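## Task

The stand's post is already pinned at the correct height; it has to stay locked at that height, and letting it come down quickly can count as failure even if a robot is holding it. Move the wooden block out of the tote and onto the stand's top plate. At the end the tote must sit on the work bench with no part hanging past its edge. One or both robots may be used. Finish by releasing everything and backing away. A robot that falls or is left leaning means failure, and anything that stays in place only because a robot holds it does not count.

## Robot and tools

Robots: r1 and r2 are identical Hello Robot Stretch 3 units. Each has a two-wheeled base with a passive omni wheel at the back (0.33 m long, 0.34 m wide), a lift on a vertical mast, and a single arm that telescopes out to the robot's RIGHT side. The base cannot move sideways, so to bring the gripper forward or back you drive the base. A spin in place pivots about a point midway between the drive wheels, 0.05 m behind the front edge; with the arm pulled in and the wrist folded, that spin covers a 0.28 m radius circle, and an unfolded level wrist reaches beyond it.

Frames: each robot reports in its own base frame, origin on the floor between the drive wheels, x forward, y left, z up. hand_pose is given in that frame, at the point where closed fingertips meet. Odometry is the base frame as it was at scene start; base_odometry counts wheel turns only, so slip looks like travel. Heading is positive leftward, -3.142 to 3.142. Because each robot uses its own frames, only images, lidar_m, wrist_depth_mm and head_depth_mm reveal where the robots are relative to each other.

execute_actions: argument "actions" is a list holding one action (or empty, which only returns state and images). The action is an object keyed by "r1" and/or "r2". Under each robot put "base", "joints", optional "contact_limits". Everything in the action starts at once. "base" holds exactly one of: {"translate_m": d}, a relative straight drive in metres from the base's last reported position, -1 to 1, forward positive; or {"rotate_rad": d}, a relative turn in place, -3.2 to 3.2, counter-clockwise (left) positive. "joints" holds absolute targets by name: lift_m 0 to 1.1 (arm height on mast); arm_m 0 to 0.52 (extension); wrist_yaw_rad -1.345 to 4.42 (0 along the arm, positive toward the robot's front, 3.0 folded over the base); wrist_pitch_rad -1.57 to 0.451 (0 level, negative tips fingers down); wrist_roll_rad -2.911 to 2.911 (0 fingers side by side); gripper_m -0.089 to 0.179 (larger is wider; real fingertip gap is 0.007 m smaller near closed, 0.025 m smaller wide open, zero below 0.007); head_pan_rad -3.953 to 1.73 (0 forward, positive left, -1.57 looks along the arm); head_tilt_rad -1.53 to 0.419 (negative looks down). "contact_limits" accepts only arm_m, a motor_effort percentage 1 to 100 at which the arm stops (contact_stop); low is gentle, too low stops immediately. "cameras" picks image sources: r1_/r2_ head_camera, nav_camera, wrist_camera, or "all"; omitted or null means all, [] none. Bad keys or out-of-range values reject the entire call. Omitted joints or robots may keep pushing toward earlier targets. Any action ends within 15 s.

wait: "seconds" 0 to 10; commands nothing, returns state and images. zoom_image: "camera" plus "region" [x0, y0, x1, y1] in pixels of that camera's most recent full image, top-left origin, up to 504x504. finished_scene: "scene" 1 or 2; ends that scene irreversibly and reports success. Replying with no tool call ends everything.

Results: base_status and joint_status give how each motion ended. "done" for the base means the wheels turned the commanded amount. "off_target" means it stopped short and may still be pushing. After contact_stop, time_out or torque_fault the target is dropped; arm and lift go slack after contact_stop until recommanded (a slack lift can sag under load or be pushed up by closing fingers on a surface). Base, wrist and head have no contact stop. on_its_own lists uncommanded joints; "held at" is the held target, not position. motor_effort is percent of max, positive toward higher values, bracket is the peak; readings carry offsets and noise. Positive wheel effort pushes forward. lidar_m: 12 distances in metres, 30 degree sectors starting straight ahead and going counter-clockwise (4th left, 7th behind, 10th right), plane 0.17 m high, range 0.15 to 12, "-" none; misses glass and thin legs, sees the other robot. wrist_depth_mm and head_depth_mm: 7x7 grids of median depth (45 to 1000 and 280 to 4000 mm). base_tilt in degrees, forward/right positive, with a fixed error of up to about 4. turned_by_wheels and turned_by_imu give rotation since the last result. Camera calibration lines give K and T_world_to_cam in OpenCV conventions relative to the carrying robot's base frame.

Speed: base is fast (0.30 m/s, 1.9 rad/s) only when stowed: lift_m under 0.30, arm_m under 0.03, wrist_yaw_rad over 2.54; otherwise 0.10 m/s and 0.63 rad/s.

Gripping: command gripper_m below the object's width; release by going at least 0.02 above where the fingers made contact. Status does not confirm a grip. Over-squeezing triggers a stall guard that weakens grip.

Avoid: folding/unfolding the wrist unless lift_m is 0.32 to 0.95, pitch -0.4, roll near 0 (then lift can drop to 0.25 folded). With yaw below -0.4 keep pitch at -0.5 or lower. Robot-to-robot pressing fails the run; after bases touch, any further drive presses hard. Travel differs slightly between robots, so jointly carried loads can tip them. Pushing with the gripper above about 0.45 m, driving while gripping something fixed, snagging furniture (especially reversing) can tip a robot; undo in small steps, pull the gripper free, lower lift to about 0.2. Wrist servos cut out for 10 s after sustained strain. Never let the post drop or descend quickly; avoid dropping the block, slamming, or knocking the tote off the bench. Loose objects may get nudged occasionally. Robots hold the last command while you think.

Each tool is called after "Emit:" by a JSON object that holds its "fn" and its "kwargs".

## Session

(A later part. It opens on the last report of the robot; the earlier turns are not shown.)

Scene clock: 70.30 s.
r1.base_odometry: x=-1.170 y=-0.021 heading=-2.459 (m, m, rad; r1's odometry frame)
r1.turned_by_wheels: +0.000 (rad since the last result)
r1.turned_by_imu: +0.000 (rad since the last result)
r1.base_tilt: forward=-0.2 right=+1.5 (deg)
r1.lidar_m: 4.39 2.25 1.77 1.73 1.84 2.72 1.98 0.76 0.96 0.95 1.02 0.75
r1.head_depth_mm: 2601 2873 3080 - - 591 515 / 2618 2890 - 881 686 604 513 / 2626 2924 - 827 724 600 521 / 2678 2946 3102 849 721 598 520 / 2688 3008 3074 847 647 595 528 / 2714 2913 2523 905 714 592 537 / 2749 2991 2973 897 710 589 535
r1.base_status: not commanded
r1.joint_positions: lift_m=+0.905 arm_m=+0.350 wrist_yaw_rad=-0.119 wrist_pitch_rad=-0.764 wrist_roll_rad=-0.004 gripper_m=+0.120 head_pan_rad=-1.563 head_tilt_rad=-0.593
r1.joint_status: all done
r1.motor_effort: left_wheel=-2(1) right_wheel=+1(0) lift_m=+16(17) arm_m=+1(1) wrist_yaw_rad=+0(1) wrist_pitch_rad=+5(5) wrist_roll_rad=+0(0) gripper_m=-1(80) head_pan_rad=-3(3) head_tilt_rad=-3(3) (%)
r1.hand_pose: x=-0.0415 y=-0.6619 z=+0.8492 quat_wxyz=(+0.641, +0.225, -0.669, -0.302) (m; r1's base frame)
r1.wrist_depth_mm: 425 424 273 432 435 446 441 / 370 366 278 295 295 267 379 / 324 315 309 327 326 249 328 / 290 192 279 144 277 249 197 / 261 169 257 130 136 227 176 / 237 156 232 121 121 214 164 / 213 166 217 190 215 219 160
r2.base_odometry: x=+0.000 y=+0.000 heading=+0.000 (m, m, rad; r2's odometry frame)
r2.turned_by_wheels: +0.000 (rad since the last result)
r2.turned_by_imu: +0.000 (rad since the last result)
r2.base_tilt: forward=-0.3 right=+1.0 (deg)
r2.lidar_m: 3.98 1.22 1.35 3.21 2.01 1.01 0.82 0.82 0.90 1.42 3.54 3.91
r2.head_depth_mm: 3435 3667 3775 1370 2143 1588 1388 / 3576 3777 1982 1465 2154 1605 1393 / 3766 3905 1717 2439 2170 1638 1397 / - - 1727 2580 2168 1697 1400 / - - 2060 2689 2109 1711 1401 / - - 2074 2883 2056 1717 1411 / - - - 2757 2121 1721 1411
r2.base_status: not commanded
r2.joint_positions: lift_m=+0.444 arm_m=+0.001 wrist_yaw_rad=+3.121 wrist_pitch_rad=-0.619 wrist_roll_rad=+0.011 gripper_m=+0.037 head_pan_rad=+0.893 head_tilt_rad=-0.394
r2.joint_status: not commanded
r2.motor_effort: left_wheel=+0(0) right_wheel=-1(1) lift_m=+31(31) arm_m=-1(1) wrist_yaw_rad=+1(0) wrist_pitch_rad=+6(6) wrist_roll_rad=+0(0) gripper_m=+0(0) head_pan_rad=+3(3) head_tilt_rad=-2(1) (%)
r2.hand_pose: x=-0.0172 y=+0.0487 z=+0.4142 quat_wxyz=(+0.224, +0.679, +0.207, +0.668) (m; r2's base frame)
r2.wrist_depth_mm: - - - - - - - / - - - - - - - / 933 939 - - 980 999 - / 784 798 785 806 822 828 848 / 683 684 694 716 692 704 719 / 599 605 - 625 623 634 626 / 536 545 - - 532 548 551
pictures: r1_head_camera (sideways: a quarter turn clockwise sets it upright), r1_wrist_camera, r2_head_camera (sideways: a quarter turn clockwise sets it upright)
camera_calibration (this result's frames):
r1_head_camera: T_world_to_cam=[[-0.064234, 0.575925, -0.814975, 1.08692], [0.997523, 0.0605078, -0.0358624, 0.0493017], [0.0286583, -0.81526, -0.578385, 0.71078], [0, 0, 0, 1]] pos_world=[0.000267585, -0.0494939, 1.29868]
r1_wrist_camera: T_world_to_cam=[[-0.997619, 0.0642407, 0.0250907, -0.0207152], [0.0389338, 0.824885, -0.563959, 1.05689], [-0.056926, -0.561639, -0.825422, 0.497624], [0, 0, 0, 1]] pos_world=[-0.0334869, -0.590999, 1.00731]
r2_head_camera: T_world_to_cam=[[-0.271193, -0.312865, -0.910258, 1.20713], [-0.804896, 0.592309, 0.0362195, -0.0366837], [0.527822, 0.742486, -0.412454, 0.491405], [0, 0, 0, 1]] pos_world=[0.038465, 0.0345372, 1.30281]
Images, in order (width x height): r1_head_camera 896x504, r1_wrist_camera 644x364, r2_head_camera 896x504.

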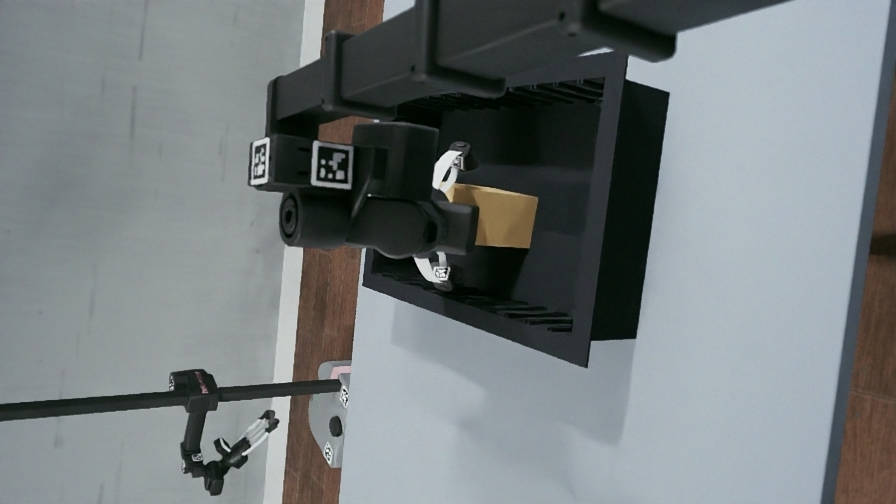

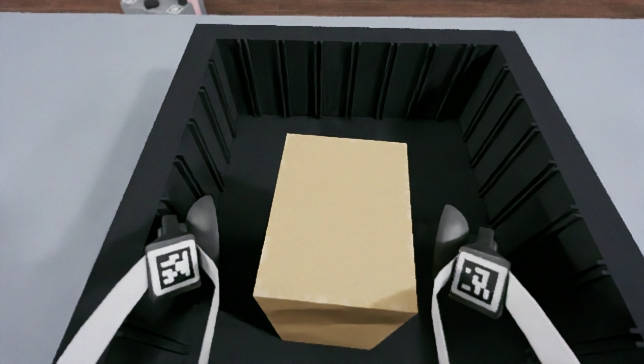

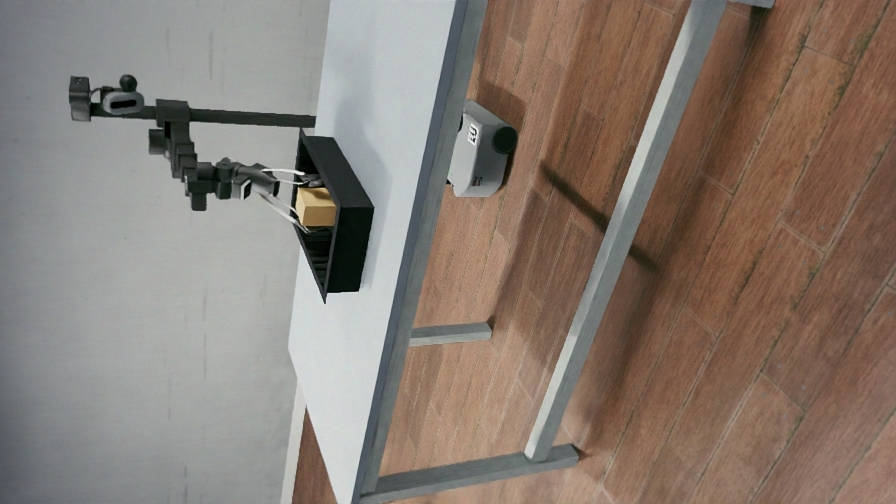

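Emit:
{"fn": "execute_actions", "kwargs": {"actions": [{"r1":{"joints":{"gripper_m":0.0}}}], "cameras": []}}

Emit:
{"fn": "execute_actions", "kwargs": {"actions": [{"r1":{"joints":{"lift_m":1.02,"head_pan_rad":-2.6,"head_tilt_rad":-0.9}}}], "cameras": ["r1_nav_camera","r1_wrist_camera"]}}

Scene clock: 79.07 s.
r1.base_odometry: x=-1.170 y=-0.021 heading=-2.459 (m, m, rad; r1's odometry frame)
r1.turned_by_wheels: +0.000 (rad since the last result)
r1.turned_by_imu: +0.001 (rad since the last result)
r1.base_tilt: forward=-0.2 right=+1.5 (deg)
r1.lidar_m: 4.38 2.24 1.76 1.73 1.85 2.71 1.98 0.76 0.97 0.95 1.02 0.75
r1.head_depth_mm: 2590 2866 3090 - - 592 515 / 2603 2877 - 884 685 604 514 / 2638 2916 - 827 727 602 521 / 2684 2965 3085 847 721 598 521 / 2696 2989 3091 847 646 594 529 / 2662 2924 2520 906 716 591 537 / 2742 2988 2989 896 712 586 535
r1.base_status: not commanded
r1.joint_positions: lift_m=+0.905 arm_m=+0.350 wrist_yaw_rad=-0.120 wrist_pitch_rad=-0.764 wrist_roll_rad=-0.004 gripper_m=+0.002 head_pan_rad=-1.563 head_tilt_rad=-0.593
r1.joint_status: all done
r1.motor_effort: left_wheel=-2(2) right_wheel=+1(1) lift_m=+16(17) arm_m=+1(1) wrist_yaw_rad=+0(1) wrist_pitch_rad=+5(5) wrist_roll_rad=+0(0) gripper_m=-31(100) head_pan_rad=-3(3) head_tilt_rad=-4(3) (%)
r1.hand_pose: x=-0.0418 y=-0.6618 z=+0.8492 quat_wxyz=(+0.640, +0.224, -0.669, -0.302) (m; r1's base frame)
r1.wrist_depth_mm: 423 430 274 431 438 435 441 / 365 367 276 293 292 266 381 / 323 321 307 325 326 248 330 / 288 193 277 144 275 247 195 / 259 169 221 130 133 241 177 / 236 156 180 119 121 221 164 / 211 171 215 187 214 214 163
r2.base_odometry: x=+0.000 y=+0.000 heading=+0.000 (m, m, rad; r2's odometry frame)
r2.turned_by_wheels: +0.000 (rad since the last result)
r2.turned_by_imu: +0.000 (rad since the last result)
r2.base_tilt: forward=-0.2 right=+1.0 (deg)
r2.lidar_m: 3.98 1.22 1.35 3.21 2.00 1.01 0.83 0.82 0.90 1.42 3.54 3.92
r2.head_depth_mm: 3427 3645 3795 1371 2154 1592 1386 / 3567 3822 1979 1466 2166 1608 1392 / 3810 3914 1710 2446 2168 1647 1395 / - - 1733 2601 2165 1700 1403 / - - 2042 2681 2100 1708 1403 / - - 2066 2871 2055 1711 1406 / - - - 2789 2138 1721 1410
r2.base_status: not commanded
r2.joint_positions: lift_m=+0.444 arm_m=+0.001 wrist_yaw_rad=+3.121 wrist_pitch_rad=-0.619 wrist_roll_rad=+0.011 gripper_m=+0.037 head_pan_rad=+0.893 head_tilt_rad=-0.394
r2.joint_status: not commanded
r2.motor_effort: left_wheel=+0(0) right_wheel=-1(1) lift_m=+31(31) arm_m=-2(0) wrist_yaw_rad=+0(1) wrist_pitch_rad=+6(6) wrist_roll_rad=+0(0) gripper_m=+1(1) head_pan_rad=+4(4) head_tilt_rad=-2(3) (%)
r2.hand_pose: x=-0.0172 y=+0.0487 z=+0.4142 quat_wxyz=(+0.224, +0.679, +0.207, +0.668) (m; r2's base frame)
r2.wrist_depth_mm: - - - - - - - / - - - - - - - / 956 959 - 970 971 999 - / 798 813 789 805 816 848 856 / 675 687 693 707 707 712 712 / 591 613 - 629 624 617 628 / 530 547 - - 536 553 549
pictures: none
No camera images: the call's "cameras" was empty. Leave "cameras" out to get every camera's image.

Scene clock: 81.27 s.
r1.base_odometry: x=-1.170 y=-0.021 heading=-2.459 (m, m, rad; r1's odometry frame)
r1.turned_by_wheels: +0.000 (rad since the last result)
r1.turned_by_imu: +0.000 (rad since the last result)
r1.base_tilt: forward=-0.2 right=+1.5 (deg)
r1.lidar_m: 4.38 2.25 1.76 1.73 1.86 2.72 1.98 0.76 0.97 0.95 1.02 0.75
r1.head_depth_mm: 3291 - - - 1393 1278 1140 / 3243 - - - 1401 1268 1138 / - - - - 1417 1261 1178 / - - - 1565 1418 1257 - / - - - 647 1414 1252 1156 / - - - 651 602 1249 1120 / - - 708 648 566 1224 1118
r1.base_status: not commanded
r1.joint_positions: lift_m=+1.020 arm_m=+0.350 wrist_yaw_rad=-0.119 wrist_pitch_rad=-0.774 wrist_roll_rad=-0.006 gripper_m=+0.008 head_pan_rad=-2.593 head_tilt_rad=-0.889
r1.joint_status: all done
r1.on_its_own: gripper_m is held at +0.007, not at your +0.000, by its stall guard, which is not easing now
r1.motor_effort: left_wheel=-1(5) right_wheel=+0(4) lift_m=+23(21) arm_m=+1(2) wrist_yaw_rad=+0(2) wrist_pitch_rad=+8(9) wrist_roll_rad=+1(4) gripper_m=-25(31) head_pan_rad=-3(33) head_tilt_rad=-5(25) (%)
r1.hand_pose: x=-0.0414 y=-0.6601 z=+0.9622 quat_wxyz=(+0.640, +0.228, -0.667, -0.305) (m; r1's base frame)
r1.wrist_depth_mm: - - - - - - - / 534 538 537 - - - - / 470 472 453 364 369 481 479 / 425 419 385 152 383 419 430 / 379 378 296 137 146 373 391 / 347 346 253 125 133 308 355 / 320 314 262 166 319 300 327
r2.base_odometry: x=+0.000 y=+0.000 heading=+0.000 (m, m, rad; r2's odometry frame)
r2.turned_by_wheels: +0.000 (rad since the last result)
r2.turned_by_imu: +0.000 (rad since the last result)
r2.base_tilt: forward=-0.3 right=+1.0 (deg)
r2.lidar_m: 3.96 1.23 1.35 3.21 2.00 1.02 0.83 0.82 0.90 1.41 3.54 3.93
r2.head_depth_mm: 3414 3702 3731 1368 2131 1587 1396 / 3544 3790 1973 1469 2161 1611 1392 / 3759 3916 1683 2434 2169 1648 1397 / - - 1768 2607 2177 1700 1397 / - - 2055 2686 2102 1710 1410 / - - 2074 2893 2067 1710 1408 / - - - 2752 2129 1715 1416
r2.base_status: not commanded
r2.joint_positions: lift_m=+0.444 arm_m=+0.001 wrist_yaw_rad=+3.121 wrist_pitch_rad=-0.619 wrist_roll_rad=+0.011 gripper_m=+0.037 head_pan_rad=+0.893 head_tilt_rad=-0.394
r2.joint_status: not commanded
r2.motor_effort: left_wheel=+0(0) right_wheel=-1(1) lift_m=+31(31) arm_m=-1(1) wrist_yaw_rad=+0(0) wrist_pitch_rad=+6(6) wrist_roll_rad=+0(0) gripper_m=+1(1) head_pan_rad=+4(4) head_tilt_rad=-2(2) (%)
r2.hand_pose: x=-0.0172 y=+0.0487 z=+0.4142 quat_wxyz=(+0.224, +0.679, +0.207, +0.668) (m; r2's base frame)
r2.wrist_depth_mm: - - - - - - - / - - - - - - - / 951 971 - - 989 - 989 / 805 807 805 807 817 825 845 / 681 695 691 709 717 709 721 / 599 602 - 622 634 623 625 / 535 550 - - 539 551 556
pictures: r1_nav_camera (sideways: a quarter turn counterclockwise sets it upright), r1_wrist_camera
camera_calibration (this result's frames):
r1_nav_camera: T_world_to_cam=[[-0.626315, -0.427283, 0.652042, -0.804561], [-0.558077, 0.829754, 0.0076797, 0.0553721], [-0.544316, -0.35908, -0.758144, 0.945436], [0, 0, 0, 1]] pos_world=[0.0416084, -0.0502336, 1.24096]
r1_wrist_camera: T_world_to_cam=[[-0.997663, 0.0631634, 0.0260468, -0.0251769], [0.0380535, 0.830324, -0.55598, 1.115], [-0.0567449, -0.553689, -0.830788, 0.602299], [0, 0, 0, 1]] pos_world=[-0.0333704, -0.590734, 1.12096]
Images, in order (width x height): r1_nav_camera 672x504, r1_wrist_camera 644x364.

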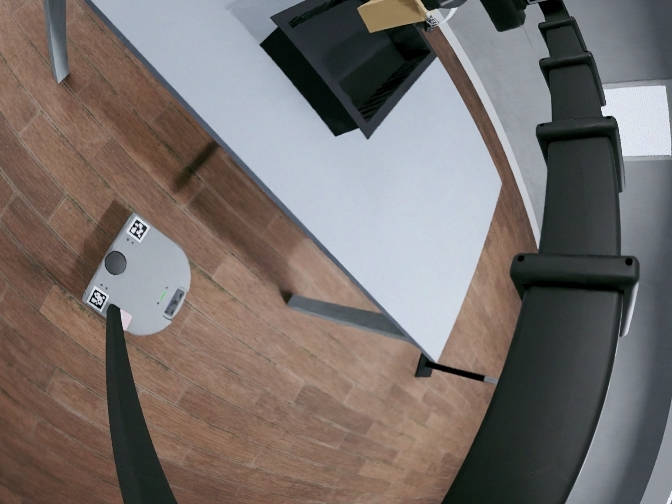

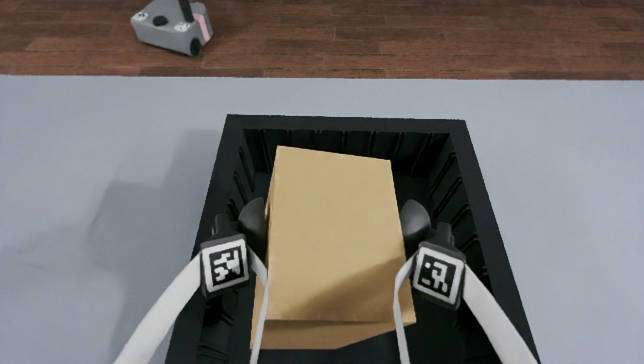

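Emit:
{"fn": "execute_actions", "kwargs": {"actions": [{"r1":{"joints":{"lift_m":0.917}}}], "cameras": []}}

Emit:
{"fn": "execute_actions", "kwargs": {"actions": [{"r1":{"joints":{"gripper_m":0.11}}}], "cameras": []}}

Emit:
{"fn": "execute_actions", "kwargs": {"actions": [{"r1":{"joints":{"lift_m":0.88,"arm_m":0.34}}}], "cameras": ["r1_wrist_camera"]}}

Emit:
{"fn": "execute_actions", "kwargs": {"actions": [{"r1":{"joints":{"gripper_m":0.008}}}], "cameras": ["r1_wrist_camera"]}}

Emit:
{"fn": "execute_actions", "kwargs": {"actions": [{"r1":{"joints":{"lift_m":1.0}}}], "cameras": ["r1_wrist_camera","r2_head_camera"]}}

Scene clock: 97.20 s.
r1.base_odometry: x=-1.170 y=-0.021 heading=-2.459 (m, m, rad; r1's odometry frame)
r1.turned_by_wheels: +0.000 (rad since the last result)
r1.turned_by_imu: +0.001 (rad since the last result)
r1.base_tilt: forward=-0.2 right=+1.5 (deg)
r1.lidar_m: 4.37 2.24 1.76 1.73 1.85 2.72 1.99 0.76 0.97 0.95 1.02 0.75
r1.head_depth_mm: 3002 2300 1953 1654 1497 - 1108 / 2975 2359 1807 1652 - - 1135 / 2967 2356 794 1218 - - 1174 / 2937 932 770 700 - 1220 - / 2930 925 768 - - 1250 1158 / 2910 921 780 - 1338 1254 1121 / 2879 913 779 - 555 1224 1120
r1.base_status: not commanded
r1.joint_positions: lift_m=+0.917 arm_m=+0.350 wrist_yaw_rad=-0.119 wrist_pitch_rad=-0.765 wrist_roll_rad=-0.006 gripper_m=+0.008 head_pan_rad=-2.593 head_tilt_rad=-0.889
r1.joint_status: all done
r1.on_its_own: gripper_m is held at +0.007, not at your +0.000, by its stall guard, which is still easing
r1.motor_effort: left_wheel=-1(1) right_wheel=+0(1) lift_m=+15(19) arm_m=+1(1) wrist_yaw_rad=-1(1) wrist_pitch_rad=+6(8) wrist_roll_rad=+2(1) gripper_m=-24(25) head_pan_rad=-3(3) head_tilt_rad=-5(6) (%)
r1.hand_pose: x=-0.0416 y=-0.6617 z=+0.8611 quat_wxyz=(+0.641, +0.226, -0.668, -0.302) (m; r1's base frame)
r1.wrist_depth_mm: 450 444 453 455 468 - - / 385 389 278 292 293 273 396 / 337 333 295 330 331 249 352 / 302 291 278 152 300 246 306 / 274 187 218 137 147 247 193 / 251 168 229 125 133 231 173 / 230 154 223 158 226 224 164
r2.base_odometry: x=+0.000 y=+0.000 heading=+0.000 (m, m, rad; r2's odometry frame)
r2.turned_by_wheels: +0.000 (rad since the last result)
r2.turned_by_imu: +0.000 (rad since the last result)
r2.base_tilt: forward=-0.3 right=+1.0 (deg)
r2.lidar_m: 3.97 1.22 1.35 3.23 2.00 1.01 0.83 0.82 0.90 1.42 3.55 3.93
r2.head_depth_mm: 3416 3650 3782 1367 2138 1592 1389 / 3536 3801 1976 1467 2153 1618 1394 / 3828 3971 1721 2450 2171 1648 1392 / - - 1762 2566 2170 1701 1399 / - - 2044 2643 2098 1705 1404 / - - 2067 2863 2057 1713 1412 / - - - 2768 2134 1714 1411
r2.base_status: not commanded
r2.joint_positions: lift_m=+0.444 arm_m=+0.001 wrist_yaw_rad=+3.121 wrist_pitch_rad=-0.619 wrist_roll_rad=+0.011 gripper_m=+0.037 head_pan_rad=+0.893 head_tilt_rad=-0.394
r2.joint_status: not commanded
r2.motor_effort: left_wheel=+0(0) right_wheel=-1(1) lift_m=+31(31) arm_m=-1(1) wrist_yaw_rad=+0(0) wrist_pitch_rad=+6(6) wrist_roll_rad=+0(0) gripper_m=+1(1) head_pan_rad=+4(4) head_tilt_rad=-2(2) (%)
r2.hand_pose: x=-0.0172 y=+0.0487 z=+0.4142 quat_wxyz=(+0.224, +0.679, +0.207, +0.668) (m; r2's base frame)
r2.wrist_depth_mm: - - - - - - - / - - - - - - - / 957 970 - 981 - - - / 790 802 799 827 815 828 853 / 682 684 684 704 712 723 719 / 599 600 - 622 624 630 622 / 531 544 - - 536 548 553
pictures: none
No camera images: the call's "cameras" was empty. Leave "cameras" out to get every camera's image.

Scene clock: 98.70 s.
r1.base_odometry: x=-1.170 y=-0.021 heading=-2.459 (m, m, rad; r1's odometry frame)
r1.turned_by_wheels: +0.000 (rad since the last result)
r1.turned_by_imu: +0.000 (rad since the last result)
r1.base_tilt: forward=-0.2 right=+1.5 (deg)
r1.lidar_m: 4.38 2.24 1.76 1.73 1.85 2.71 1.98 0.76 0.97 0.95 1.02 0.75
r1.head_depth_mm: 3034 2304 1954 1658 1494 - 1108 / 3049 2368 1811 1644 - - 1136 / 2977 2326 795 1234 - - 1178 / 2931 930 773 702 - 1220 - / 2913 925 766 - - 1251 1158 / 2906 919 780 - 1345 1246 1122 / 2868 913 776 - 554 1226 1119
r1.base_status: not commanded
r1.joint_positions: lift_m=+0.917 arm_m=+0.350 wrist_yaw_rad=-0.119 wrist_pitch_rad=-0.763 wrist_roll_rad=-0.006 gripper_m=+0.110 head_pan_rad=-2.593 head_tilt_rad=-0.889
r1.joint_status: all done
r1.motor_effort: left_wheel=-1(1) right_wheel=+0(1) lift_m=+17(16) arm_m=+1(1) wrist_yaw_rad=+0(1) wrist_pitch_rad=+5(5) wrist_roll_rad=+2(2) gripper_m=-1(90) head_pan_rad=-3(3) head_tilt_rad=-5(6) (%)
r1.hand_pose: x=-0.0416 y=-0.6621 z=+0.8613 quat_wxyz=(+0.641, +0.225, -0.669, -0.302) (m; r1's base frame)
r1.wrist_depth_mm: 442 450 452 455 - - - / 381 385 277 294 288 277 399 / 339 331 305 334 338 250 352 / 303 291 209 159 307 248 304 / 274 185 140 142 275 235 193 / 251 168 130 130 250 215 173 / 229 170 202 150 228 226 164
r2.base_odometry: x=+0.000 y=+0.000 heading=+0.000 (m, m, rad; r2's odometry frame)
r2.turned_by_wheels: +0.000 (rad since the last result)
r2.turned_by_imu: +0.000 (rad since the last result)
r2.base_tilt: forward=-0.3 right=+0.9 (deg)
r2.lidar_m: 3.96 1.22 1.35 3.22 2.00 1.01 0.83 0.82 0.90 1.42 3.54 3.91
r2.head_depth_mm: 3403 3648 3765 1372 2154 1590 1388 / 3530 3775 1981 1470 2158 1613 1397 / 3815 3939 1707 2446 2154 1647 1395 / - - 1765 2613 2183 1704 1398 / - - 2051 2681 2103 1714 1407 / - - 2066 2900 2066 1721 1409 / - - - 2764 2125 1711 1408
r2.base_status: not commanded
r2.joint_positions: lift_m=+0.444 arm_m=+0.001 wrist_yaw_rad=+3.121 wrist_pitch_rad=-0.619 wrist_roll_rad=+0.011 gripper_m=+0.037 head_pan_rad=+0.893 head_tilt_rad=-0.394
r2.joint_status: not commanded
r2.motor_effort: left_wheel=+0(0) right_wheel=-1(1) lift_m=+31(31) arm_m=-1(1) wrist_yaw_rad=+0(0) wrist_pitch_rad=+6(6) wrist_roll_rad=+0(1) gripper_m=+1(1) head_pan_rad=+3(4) head_tilt_rad=-3(2) (%)
r2.hand_pose: x=-0.0172 y=+0.0487 z=+0.4142 quat_wxyz=(+0.224, +0.679, +0.207, +0.668) (m; r2's base frame)
r2.wrist_depth_mm: - - - - - - - / - - - - - - - / 947 946 - 990 990 980 - / 816 801 792 830 830 824 852 / 675 690 707 707 704 703 725 / 599 613 - 629 623 618 624 / 527 539 - - 534 551 556
pictures: none
No camera images: the call's "cameras" was empty. Leave "cameras" out to get every camera's image.

Scene clock: 99.83 s.
r1.base_odometry: x=-1.170 y=-0.021 heading=-2.459 (m, m, rad; r1's odometry frame)
r1.turned_by_wheels: +0.000 (rad since the last result)
r1.turned_by_imu: +0.000 (rad since the last result)
r1.base_tilt: forward=-0.2 right=+1.5 (deg)
r1.lidar_m: 4.37 2.24 1.76 1.73 1.85 2.71 1.98 0.76 0.97 0.95 1.02 0.75
r1.head_depth_mm: 3028 2306 1955 1657 1445 - - / 3022 2371 1815 1651 1464 - 1103 / 2970 2329 793 1305 1455 - - / 2955 934 771 1535 - 1199 - / 2933 926 766 675 - 1230 1161 / 2883 920 761 679 - 1251 1122 / 2849 917 757 - 549 1227 1116
r1.base_status: not commanded
r1.joint_positions: lift_m=+0.880 arm_m=+0.340 wrist_yaw_rad=-0.118 wrist_pitch_rad=-0.760 wrist_roll_rad=-0.006 gripper_m=+0.110 head_pan_rad=-2.593 head_tilt_rad=-0.889
r1.joint_status: all done
r1.motor_effort: left_wheel=-1(1) right_wheel=-1(0) lift_m=+16(17) arm_m=-2(3) wrist_yaw_rad=-1(1) wrist_pitch_rad=+4(5) wrist_roll_rad=+1(2) gripper_m=-1(1) head_pan_rad=-3(3) head_tilt_rad=-5(6) (%)
r1.hand_pose: x=-0.0414 y=-0.6532 z=+0.8249 quat_wxyz=(+0.642, +0.224, -0.669, -0.300) (m; r1's base frame)
r1.wrist_depth_mm: 382 390 255 262 262 253 404 / 329 314 289 294 300 251 336 / 292 183 132 129 294 248 188 / 259 161 117 115 263 247 166 / 225 147 104 104 108 229 165 / 129 138 98 108 207 208 164 / 118 173 191 189 197 197 158
r2.base_odometry: x=+0.000 y=+0.000 heading=+0.000 (m, m, rad; r2's odometry frame)
r2.turned_by_wheels: +0.000 (rad since the last result)
r2.turned_by_imu: +0.000 (rad since the last result)
r2.base_tilt: forward=-0.3 right=+1.1 (deg)
r2.lidar_m: 3.98 1.23 1.34 3.22 2.00 1.01 0.83 0.82 0.90 1.42 3.54 3.90
r2.head_depth_mm: 3465 3691 3777 1371 2158 1591 1385 / 3562 3767 1973 1472 2157 1608 1387 / 3769 3929 1711 2442 2156 1649 1391 / - - 1805 2580 2166 1701 1400 / - - 2065 2676 2098 1714 1399 / - - 2072 2898 2062 1720 1408 / - - - 2761 2123 1723 1412
r2.base_status: not commanded
r2.joint_positions: lift_m=+0.444 arm_m=+0.001 wrist_yaw_rad=+3.121 wrist_pitch_rad=-0.619 wrist_roll_rad=+0.011 gripper_m=+0.037 head_pan_rad=+0.893 head_tilt_rad=-0.394
r2.joint_status: not commanded
r2.motor_effort: left_wheel=+0(0) right_wheel=-1(1) lift_m=+31(31) arm_m=-1(1) wrist_yaw_rad=+1(0) wrist_pitch_rad=+6(6) wrist_roll_rad=+0(0) gripper_m=+1(1) head_pan_rad=+4(3) head_tilt_rad=-2(2) (%)
r2.hand_pose: x=-0.0172 y=+0.0487 z=+0.4142 quat_wxyz=(+0.224, +0.679, +0.207, +0.668) (m; r2's base frame)
r2.wrist_depth_mm: - - - - - - - / - - - - - - - / 939 954 - 983 - - - / 788 789 795 812 823 829 842 / 678 691 701 693 713 712 725 / 589 611 - 624 620 627 627 / 535 545 - - 538 554 554
pictures: r1_wrist_camera
camera_calibration (this result's frames):
r1_wrist_camera: T_world_to_cam=[[-0.997713, 0.0620477, 0.0268161, -0.0234763], [0.0359127, 0.822678, -0.567372, 1.03726], [-0.0572652, -0.565111, -0.823025, 0.478224], [0, 0, 0, 1]] pos_world=[-0.033288, -0.581629, 0.982735]
Images, in order (width x height): r1_wrist_camera 644x364.

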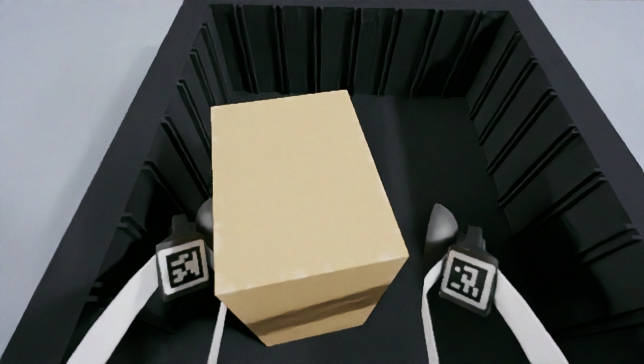

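Scene clock: 101.33 s.
r1.base_odometry: x=-1.170 y=-0.021 heading=-2.459 (m, m, rad; r1's odometry frame)
r1.turned_by_wheels: +0.000 (rad since the last result)
r1.turned_by_imu: +0.000 (rad since the last result)
r1.base_tilt: forward=-0.2 right=+1.5 (deg)
r1.lidar_m: 4.38 2.24 1.76 1.73 1.85 2.71 1.98 0.76 0.97 0.95 1.02 0.75
r1.head_depth_mm: 3023 2301 1962 1661 1436 - - / 2984 2347 1801 1651 1470 - 1109 / 2985 2334 796 1306 1465 - - / 2956 931 770 1532 - 1199 - / 2904 926 768 677 - 1233 1153 / 2902 919 763 681 - 1247 1121 / 2874 915 757 - 550 1222 1119
r1.base_status: not commanded
r1.joint_positions: lift_m=+0.880 arm_m=+0.340 wrist_yaw_rad=-0.118 wrist_pitch_rad=-0.764 wrist_roll_rad=-0.006 gripper_m=+0.009 head_pan_rad=-2.593 head_tilt_rad=-0.889
r1.joint_status: all done
r1.motor_effort: left_wheel=-1(1) right_wheel=+0(0) lift_m=+16(17) arm_m=-2(2) wrist_yaw_rad=-1(1) wrist_pitch_rad=+5(5) wrist_roll_rad=+1(1) gripper_m=-28(100) head_pan_rad=-3(3) head_tilt_rad=-6(6) (%)
r1.hand_pose: x=-0.0414 y=-0.6524 z=+0.8243 quat_wxyz=(+0.642, +0.225, -0.668, -0.301) (m; r1's base frame)
r1.wrist_depth_mm: 379 376 255 263 261 252 393 / 327 314 288 297 303 249 330 / 289 180 134 129 292 249 185 / 257 159 119 115 254 243 165 / 224 157 105 103 105 229 165 / 128 144 105 109 150 212 164 / 118 173 193 190 196 195 163
r2.base_odometry: x=+0.000 y=+0.000 heading=+0.000 (m, m, rad; r2's odometry frame)
r2.turned_by_wheels: +0.000 (rad since the last result)
r2.turned_by_imu: +0.000 (rad since the last result)
r2.base_tilt: forward=-0.3 right=+1.0 (deg)
r2.lidar_m: 3.97 1.22 1.35 3.20 2.01 1.01 0.83 0.82 0.91 1.42 3.55 3.92
r2.head_depth_mm: 3434 3636 3739 1372 2146 1587 1386 / 3557 3805 1977 1464 2159 1601 1393 / 3754 3927 1717 2426 2173 1649 1400 / - - 1755 2589 2181 1697 1400 / - - 2043 2673 2109 1703 1408 / - - 2078 2878 2059 1717 1408 / - - - 2758 2119 1722 1413
r2.base_status: not commanded
r2.joint_positions: lift_m=+0.444 arm_m=+0.001 wrist_yaw_rad=+3.121 wrist_pitch_rad=-0.619 wrist_roll_rad=+0.011 gripper_m=+0.037 head_pan_rad=+0.893 head_tilt_rad=-0.394
r2.joint_status: not commanded
r2.motor_effort: left_wheel=+0(0) right_wheel=-1(1) lift_m=+31(31) arm_m=-1(1) wrist_yaw_rad=+0(1) wrist_pitch_rad=+6(6) wrist_roll_rad=+0(0) gripper_m=+1(1) head_pan_rad=+5(5) head_tilt_rad=-2(2) (%)
r2.hand_pose: x=-0.0172 y=+0.0487 z=+0.4142 quat_wxyz=(+0.224, +0.679, +0.207, +0.668) (m; r2's base frame)
r2.wrist_depth_mm: - - - - - - - / - - - - - - - / 948 958 - - - - - / 781 808 793 813 833 830 852 / 684 677 694 703 704 699 718 / 598 598 - 633 628 619 615 / 535 543 - - 531 550 554
pictures: r1_wrist_camera
camera_calibration (this result's frames):
r1_wrist_camera: T_world_to_cam=[[-0.997724, 0.0619543, 0.026601, -0.0233041], [0.036178, 0.824857, -0.564182, 1.03506], [-0.0568956, -0.561936, -0.825222, 0.482023], [0, 0, 0, 1]] pos_world=[-0.0332723, -0.581464, 0.982357]
Images, in order (width x height): r1_wrist_camera 644x364.

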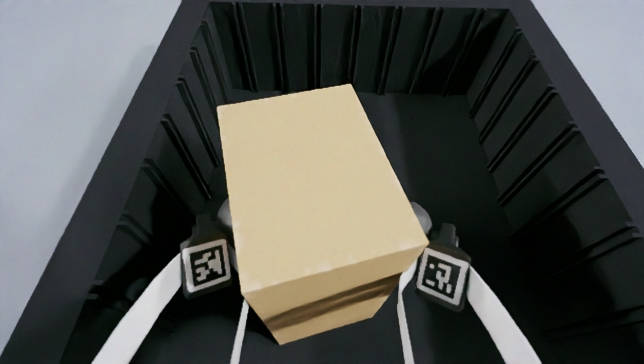

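Scene clock: 103.27 s.
r1.base_odometry: x=-1.170 y=-0.021 heading=-2.459 (m, m, rad; r1's odometry frame)
r1.turned_by_wheels: +0.000 (rad since the last result)
r1.turned_by_imu: +0.000 (rad since the last result)
r1.base_tilt: forward=-0.2 right=+1.5 (deg)
r1.lidar_m: 4.38 2.24 1.76 1.73 1.85 2.72 1.98 0.76 0.97 0.95 1.02 0.76
r1.head_depth_mm: 3017 2390 - - - 1249 1139 / 3014 2497 - - - 1263 1138 / 2967 2523 - - 1377 1260 1179 / 2974 - - - 1403 1262 - / 2940 - - - 1414 1253 1155 / 3153 - - 625 602 1251 1122 / 3120 - - 635 566 1225 1115
r1.base_status: not commanded
r1.joint_positions: lift_m=+1.000 arm_m=+0.340 wrist_yaw_rad=-0.118 wrist_pitch_rad=-0.774 wrist_roll_rad=-0.006 gripper_m=+0.019 head_pan_rad=-2.593 head_tilt_rad=-0.889
r1.joint_status: all done
r1.on_its_own: gripper_m is held at +0.018, not at your +0.008, by its stall guard, which is still easing
r1.motor_effort: left_wheel=-1(1) right_wheel=+0(0) lift_m=+24(26) arm_m=-3(2) wrist_yaw_rad=-1(1) wrist_pitch_rad=+8(9) wrist_roll_rad=+2(2) gripper_m=-23(27) head_pan_rad=-3(3) head_tilt_rad=-5(5) (%)
r1.hand_pose: x=-0.0412 y=-0.6503 z=+0.9420 quat_wxyz=(+0.640, +0.229, -0.667, -0.305) (m; r1's base frame)
r1.wrist_depth_mm: - - - - - - - / 506 512 512 499 510 524 523 / 440 443 141 135 356 460 461 / 396 400 285 115 345 392 410 / 359 360 101 102 107 310 367 / 327 326 175 117 145 260 335 / 300 295 280 171 304 257 305
r2.base_odometry: x=+0.000 y=+0.000 heading=+0.000 (m, m, rad; r2's odometry frame)
r2.turned_by_wheels: +0.000 (rad since the last result)
r2.turned_by_imu: +0.000 (rad since the last result)
r2.base_tilt: forward=-0.2 right=+1.0 (deg)
r2.lidar_m: 3.97 1.22 1.35 3.20 2.01 1.01 0.83 0.82 0.90 1.42 3.55 3.89
r2.head_depth_mm: 3428 3698 3767 1370 2150 1595 1392 / 3551 3809 1978 1463 2151 1607 1394 / 3783 3890 1691 2448 2159 1647 1394 / - - 1828 2600 2171 1703 1397 / - - 2045 2660 2095 1703 1402 / - - 2064 2884 2044 1712 1411 / - - - 2747 2113 1720 1410
r2.base_status: not commanded
r2.joint_positions: lift_m=+0.444 arm_m=+0.001 wrist_yaw_rad=+3.121 wrist_pitch_rad=-0.619 wrist_roll_rad=+0.011 gripper_m=+0.037 head_pan_rad=+0.893 head_tilt_rad=-0.394
r2.joint_status: not commanded
r2.motor_effort: left_wheel=+0(0) right_wheel=-1(1) lift_m=+31(31) arm_m=-1(1) wrist_yaw_rad=+0(0) wrist_pitch_rad=+6(6) wrist_roll_rad=+0(0) gripper_m=+1(1) head_pan_rad=+4(4) head_tilt_rad=-2(2) (%)
r2.hand_pose: x=-0.0172 y=+0.0487 z=+0.4142 quat_wxyz=(+0.224, +0.679, +0.207, +0.668) (m; r2's base frame)
r2.wrist_depth_mm: - - - - - - - / - - - - - - - / 968 950 - 960 - - - / 796 802 774 825 830 845 840 / 666 690 697 714 694 719 718 / 599 596 - 628 629 620 626 / 531 548 - - 536 555 551
pictures: r1_wrist_camera, r2_head_camera (sideways: a quarter turn clockwise sets it upright)
camera_calibration (this result's frames):
r1_wrist_camera: T_world_to_cam=[[-0.997742, 0.0619236, 0.026004, -0.0258198], [0.0370884, 0.830794, -0.555343, 1.09534], [-0.0559928, -0.553125, -0.831215, 0.591794], [0, 0, 0, 1]] pos_world=[-0.0332497, -0.581067, 1.10087]
r2_head_camera: T_world_to_cam=[[-0.271193, -0.312868, -0.910257, 1.20713], [-0.804898, 0.592307, 0.0362196, -0.0366838], [0.527819, 0.742487, -0.412456, 0.491408], [0, 0, 0, 1]] pos_world=[0.0384649, 0.0345373, 1.30281]
Images, in order (width x height): r1_wrist_camera 644x364, r2_head_camera 896x504.

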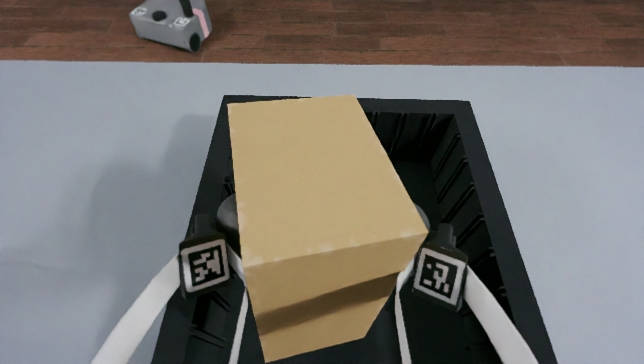

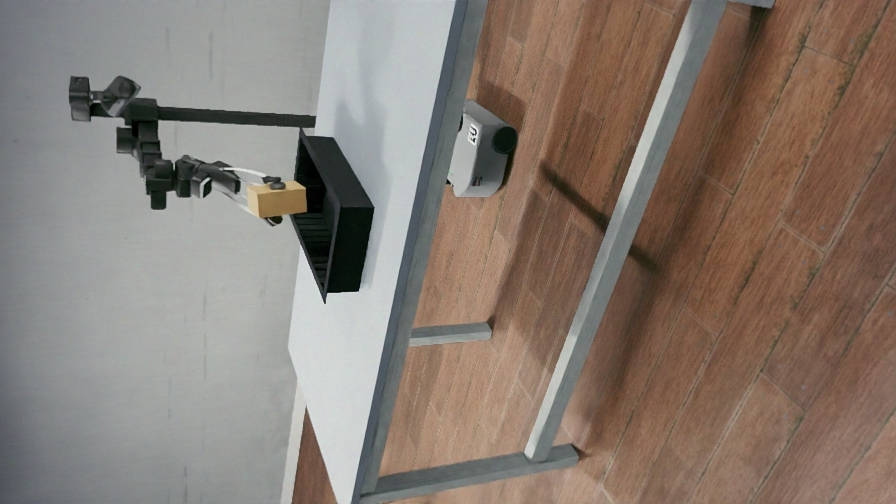

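Acceptable; go.

Emit:
{"fn": "execute_actions", "kwargs": {"actions": [{"r1":{"base":{"translate_m":-1.0},"joints":{"lift_m":1.095,"wrist_pitch_rad":-0.68}},"r2":{"joints":{"head_pan_rad":1.45,"head_tilt_rad":-0.1}}}], "cameras": ["r1_wrist_camera"]}}

Emit:
{"fn": "execute_actions", "kwargs": {"actions": [{"r1":{"base":{"translate_m":-0.75},"joints":{"arm_m":0.03,"head_pan_rad":-1.9}}}], "cameras": ["r1_wrist_camera","r1_head_camera","r1_nav_camera","r2_head_camera"]}}

Scene clock: 127.67 s.
r1.base_odometry: x=-0.394 y=+0.610 heading=-2.459 (m, m, rad; r1's odometry frame)
r1.turned_by_wheels: +0.000 (rad since the last result)
r1.turned_by_imu: +0.007 (rad since the last result)
r1.base_tilt: forward=-0.1 right=+1.5 (deg)
r1.lidar_m: 1.70 2.38 1.86 1.82 1.95 2.87 3.38 1.02 2.99 0.89 0.34 0.34
r1.head_depth_mm: 3029 2374 1950 1652 1446 1273 1137 / 982 2305 1941 1642 1425 1267 1139 / 2842 2337 1847 1598 1428 1263 1177 / 2949 2317 1915 1635 1422 1259 - / 2908 2297 1908 1624 1413 1257 1160 / 2888 2299 1899 1611 1410 1248 1124 / 2897 2281 1888 1609 1404 1244 1114
r1.base_status: done
r1.joint_positions: lift_m=+1.095 arm_m=+0.340 wrist_yaw_rad=-0.118 wrist_pitch_rad=-0.710 wrist_roll_rad=-0.006 gripper_m=+0.019 head_pan_rad=-2.593 head_tilt_rad=-0.889
r1.joint_status: all done
r1.on_its_own: gripper_m is held at +0.018, not at your +0.008, by its stall guard, which is not easing now
r1.motor_effort: left_wheel=-1(5) right_wheel=+1(3) lift_m=+23(25) arm_m=-2(2) wrist_yaw_rad=-1(1) wrist_pitch_rad=+10(12) wrist_roll_rad=+1(2) gripper_m=-24(24) head_pan_rad=-3(3) head_tilt_rad=-6(5) (%)
r1.hand_pose: x=-0.0426 y=-0.6624 z=+1.0481 quat_wxyz=(+0.649, +0.207, -0.674, -0.284) (m; r1's base frame)
r1.wrist_depth_mm: - - - - - - - / - - - - - - - / - - - 135 - - - / 541 548 533 115 - - - / 480 481 101 102 107 - - / 433 442 497 117 145 - - / 393 406 - 170 - - -
r2.base_odometry: x=+0.000 y=+0.000 heading=+0.000 (m, m, rad; r2's odometry frame)
r2.turned_by_wheels: +0.000 (rad since the last result)
r2.turned_by_imu: +0.001 (rad since the last result)
r2.base_tilt: forward=-0.2 right=+1.0 (deg)
r2.lidar_m: 3.97 1.22 1.35 3.21 2.01 1.01 0.83 0.82 0.90 1.42 3.54 3.91
r2.head_depth_mm: 2983 - - - 2037 2480 1787 / 2960 - - - 3087 2370 1840 / 2948 - - - 3477 2500 1849 / 2929 - - - 3761 2486 1850 / 3134 - - - 3805 2493 1856 / 3240 - - - 3826 2517 1871 / 3246 - - - 3857 2518 1873
r2.base_status: not commanded
r2.joint_positions: lift_m=+0.444 arm_m=+0.001 wrist_yaw_rad=+3.121 wrist_pitch_rad=-0.619 wrist_roll_rad=+0.011 gripper_m=+0.037 head_pan_rad=+1.443 head_tilt_rad=-0.112
r2.joint_status: all done
r2.motor_effort: left_wheel=-1(0) right_wheel=-1(1) lift_m=+31(31) arm_m=-1(1) wrist_yaw_rad=-1(1) wrist_pitch_rad=+6(6) wrist_roll_rad=+0(0) gripper_m=+1(1) head_pan_rad=+4(41) head_tilt_rad=+6(24) (%)
r2.hand_pose: x=-0.0172 y=+0.0487 z=+0.4142 quat_wxyz=(+0.224, +0.679, +0.207, +0.668) (m; r2's base frame)
r2.wrist_depth_mm: - - - - - - - / - - - - - - - / 957 956 - 972 975 987 - / 804 796 787 832 816 844 833 / 673 679 688 710 705 704 709 / 594 609 - 637 630 626 627 / 533 541 - - 534 549 554
pictures: r1_wrist_camera
camera_calibration (this result's frames):
r1_wrist_camera: T_world_to_cam=[[-0.997514, 0.0639811, 0.0295292, -0.0316355], [0.032941, 0.793836, -0.60724, 1.19409], [-0.0622932, -0.604757, -0.79397, 0.599637], [0, 0, 0, 1]] pos_world=[-0.0335381, -0.583254, 1.20213]
Images, in order (width x height): r1_wrist_camera 644x364.

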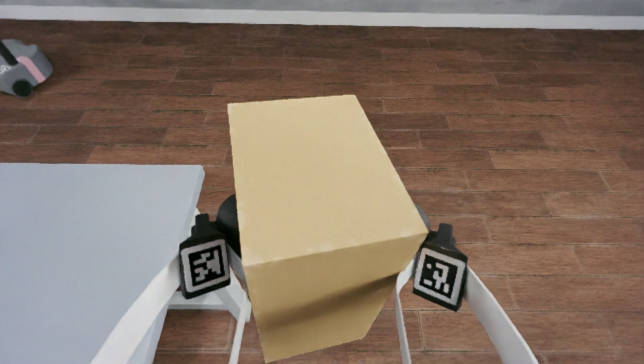

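Scene clock: 136.40 s.
r1.base_odometry: x=+0.188 y=+1.083 heading=-2.459 (m, m, rad; r1's odometry frame)
r1.turned_by_wheels: +0.000 (rad since the last result)
r1.turned_by_imu: +0.003 (rad since the last result)
r1.base_tilt: forward=-0.2 right=+1.5 (deg)
r1.lidar_m: 1.01 2.46 1.92 1.89 2.03 2.68 2.65 2.84 0.42 2.87 1.30 1.02
r1.head_depth_mm: - 2174 1952 1646 1437 1272 1137 / - - 597 1559 1432 1267 1145 / - - 594 540 1353 1252 1169 / - - 1832 1601 1418 1229 1165 / - - 1844 1633 1416 1253 1141 / - - - 1594 1407 1248 1122 / - - 1814 1612 1406 1245 1116
r1.base_status: done
r1.joint_positions: lift_m=+1.095 arm_m=+0.030 wrist_yaw_rad=-0.119 wrist_pitch_rad=-0.710 wrist_roll_rad=-0.006 gripper_m=+0.022 head_pan_rad=-1.907 head_tilt_rad=-0.889
r1.joint_status: all done
r1.on_its_own: gripper_m is held at +0.021, not at your +0.008, by its stall guard, which is not easing now
r1.motor_effort: left_wheel=-1(5) right_wheel=+1(4) lift_m=+24(24) arm_m=-3(3) wrist_yaw_rad=-1(0) wrist_pitch_rad=+10(10) wrist_roll_rad=+1(2) gripper_m=-23(24) head_pan_rad=+2(28) head_tilt_rad=-6(6) (%)
r1.hand_pose: x=-0.0428 y=-0.3525 z=+1.0481 quat_wxyz=(+0.649, +0.207, -0.674, -0.285) (m; r1's base frame)
r1.wrist_depth_mm: - - - - - - - / - - - - - - - / - - - 135 - - - / - - - 115 - - - / - - 101 102 107 357 - / - - - 116 145 322 - / - - - 169 835 300 -
r2.base_odometry: x=+0.000 y=+0.000 heading=+0.000 (m, m, rad; r2's odometry frame)
r2.turned_by_wheels: +0.000 (rad since the last result)
r2.turned_by_imu: +0.001 (rad since the last result)
r2.base_tilt: forward=-0.3 right=+1.0 (deg)
r2.lidar_m: 3.98 1.22 1.35 3.22 2.00 1.01 0.83 0.82 0.90 1.41 3.53 3.88
r2.head_depth_mm: 2971 - - - 2019 2471 1780 / 2960 - - - 3089 2346 1855 / 2949 - - - 3358 2474 1850 / 2929 - - - 3797 2498 1859 / 3150 - - - 3794 2501 1858 / 3266 - - - 3826 2506 1870 / 3231 - - - 3822 2519 1865
r2.base_status: not commanded
r2.joint_positions: lift_m=+0.444 arm_m=+0.001 wrist_yaw_rad=+3.121 wrist_pitch_rad=-0.619 wrist_roll_rad=+0.011 gripper_m=+0.037 head_pan_rad=+1.443 head_tilt_rad=-0.112
r2.joint_status: not commanded
r2.motor_effort: left_wheel=+0(0) right_wheel=-1(1) lift_m=+31(31) arm_m=-1(1) wrist_yaw_rad=+0(0) wrist_pitch_rad=+6(6) wrist_roll_rad=+0(0) gripper_m=+1(1) head_pan_rad=+4(5) head_tilt_rad=+5(6) (%)
r2.hand_pose: x=-0.0172 y=+0.0487 z=+0.4142 quat_wxyz=(+0.224, +0.679, +0.207, +0.668) (m; r2's base frame)
r2.wrist_depth_mm: - - - - - - - / - - - - - - - / 959 950 - 993 987 - - / 785 812 778 807 810 852 854 / 689 686 691 708 713 713 725 / 597 589 - 626 624 624 618 / 532 547 - - 540 551 550
pictures: r1_head_camera (sideways: a quarter turn clockwise sets it upright), r1_nav_camera (sideways: a quarter turn counterclockwise sets it upright), r1_wrist_camera, r2_head_camera (sideways: a quarter turn clockwise sets it upright)
camera_calibration (this result's frames):
r1_head_camera: T_world_to_cam=[[0.203896, 0.76453, -0.61149, 0.820089], [0.962184, -0.271743, -0.0189213, 0.0274513], [-0.180634, -0.584508, -0.791026, 0.988627], [0, 0, 0, 1]] pos_world=[-0.0150464, -0.041663, 1.28402]
r1_nav_camera: T_world_to_cam=[[-0.214012, -0.72742, 0.651966, -0.806977], [-0.95743, 0.288562, 0.00767533, 0.0578138], [-0.193716, -0.622569, -0.758209, 0.943382], [0, 0, 0, 1]] pos_world=[0.0653979, -0.0163731, 1.24096]
r1_wrist_camera: T_world_to_cam=[[-0.997474, 0.0645989, 0.0295312, -0.0513612], [0.0334292, 0.793793, -0.607269, 0.948064], [-0.0626705, -0.604748, -0.793948, 0.787061], [0, 0, 0, 1]] pos_world=[-0.0335989, -0.273275, 1.20213]
r2_head_camera: T_world_to_cam=[[-0.0332396, -0.140939, -0.98946, 1.30914], [-0.996852, 0.075971, 0.0226666, -0.0178791], [0.0719757, 0.987099, -0.143021, 0.143515], [0, 0, 0, 1]] pos_world=[0.0153629, 0.044204, 1.31628]
Images, in order (width x height): r1_head_camera 896x504, r1_nav_camera 672x504, r1_wrist_camera 644x364, r2_head_camera 896x504.

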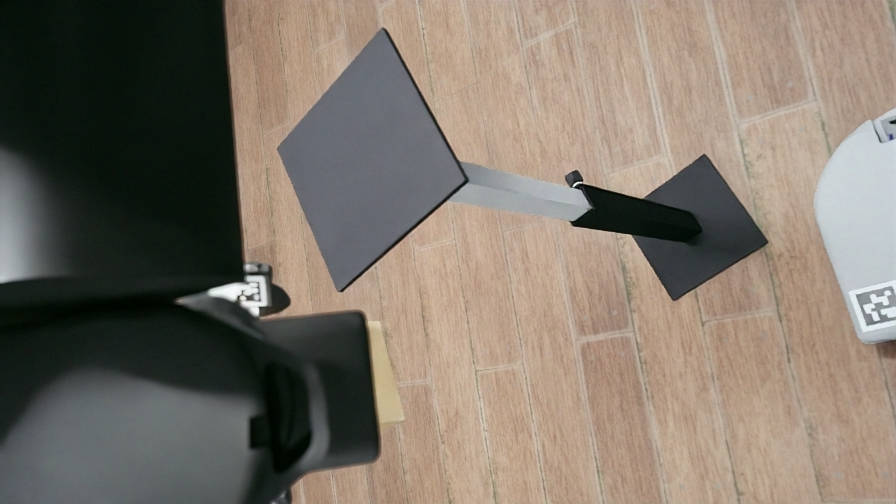

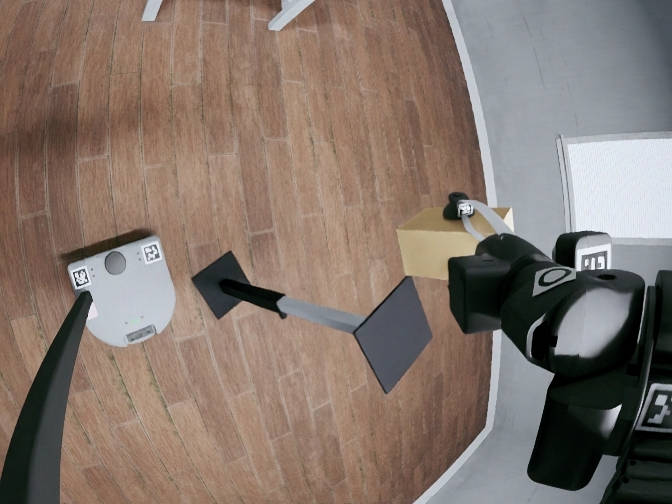

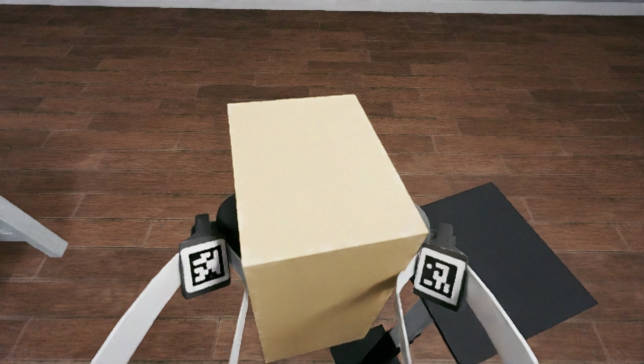

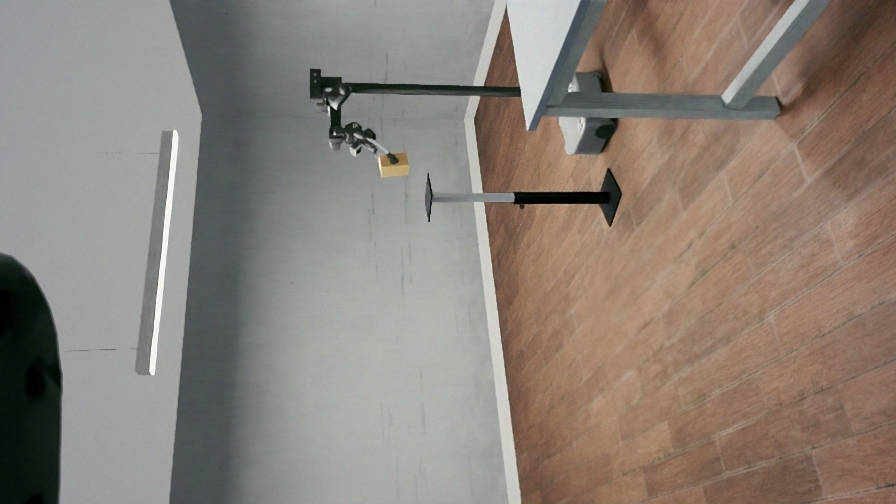

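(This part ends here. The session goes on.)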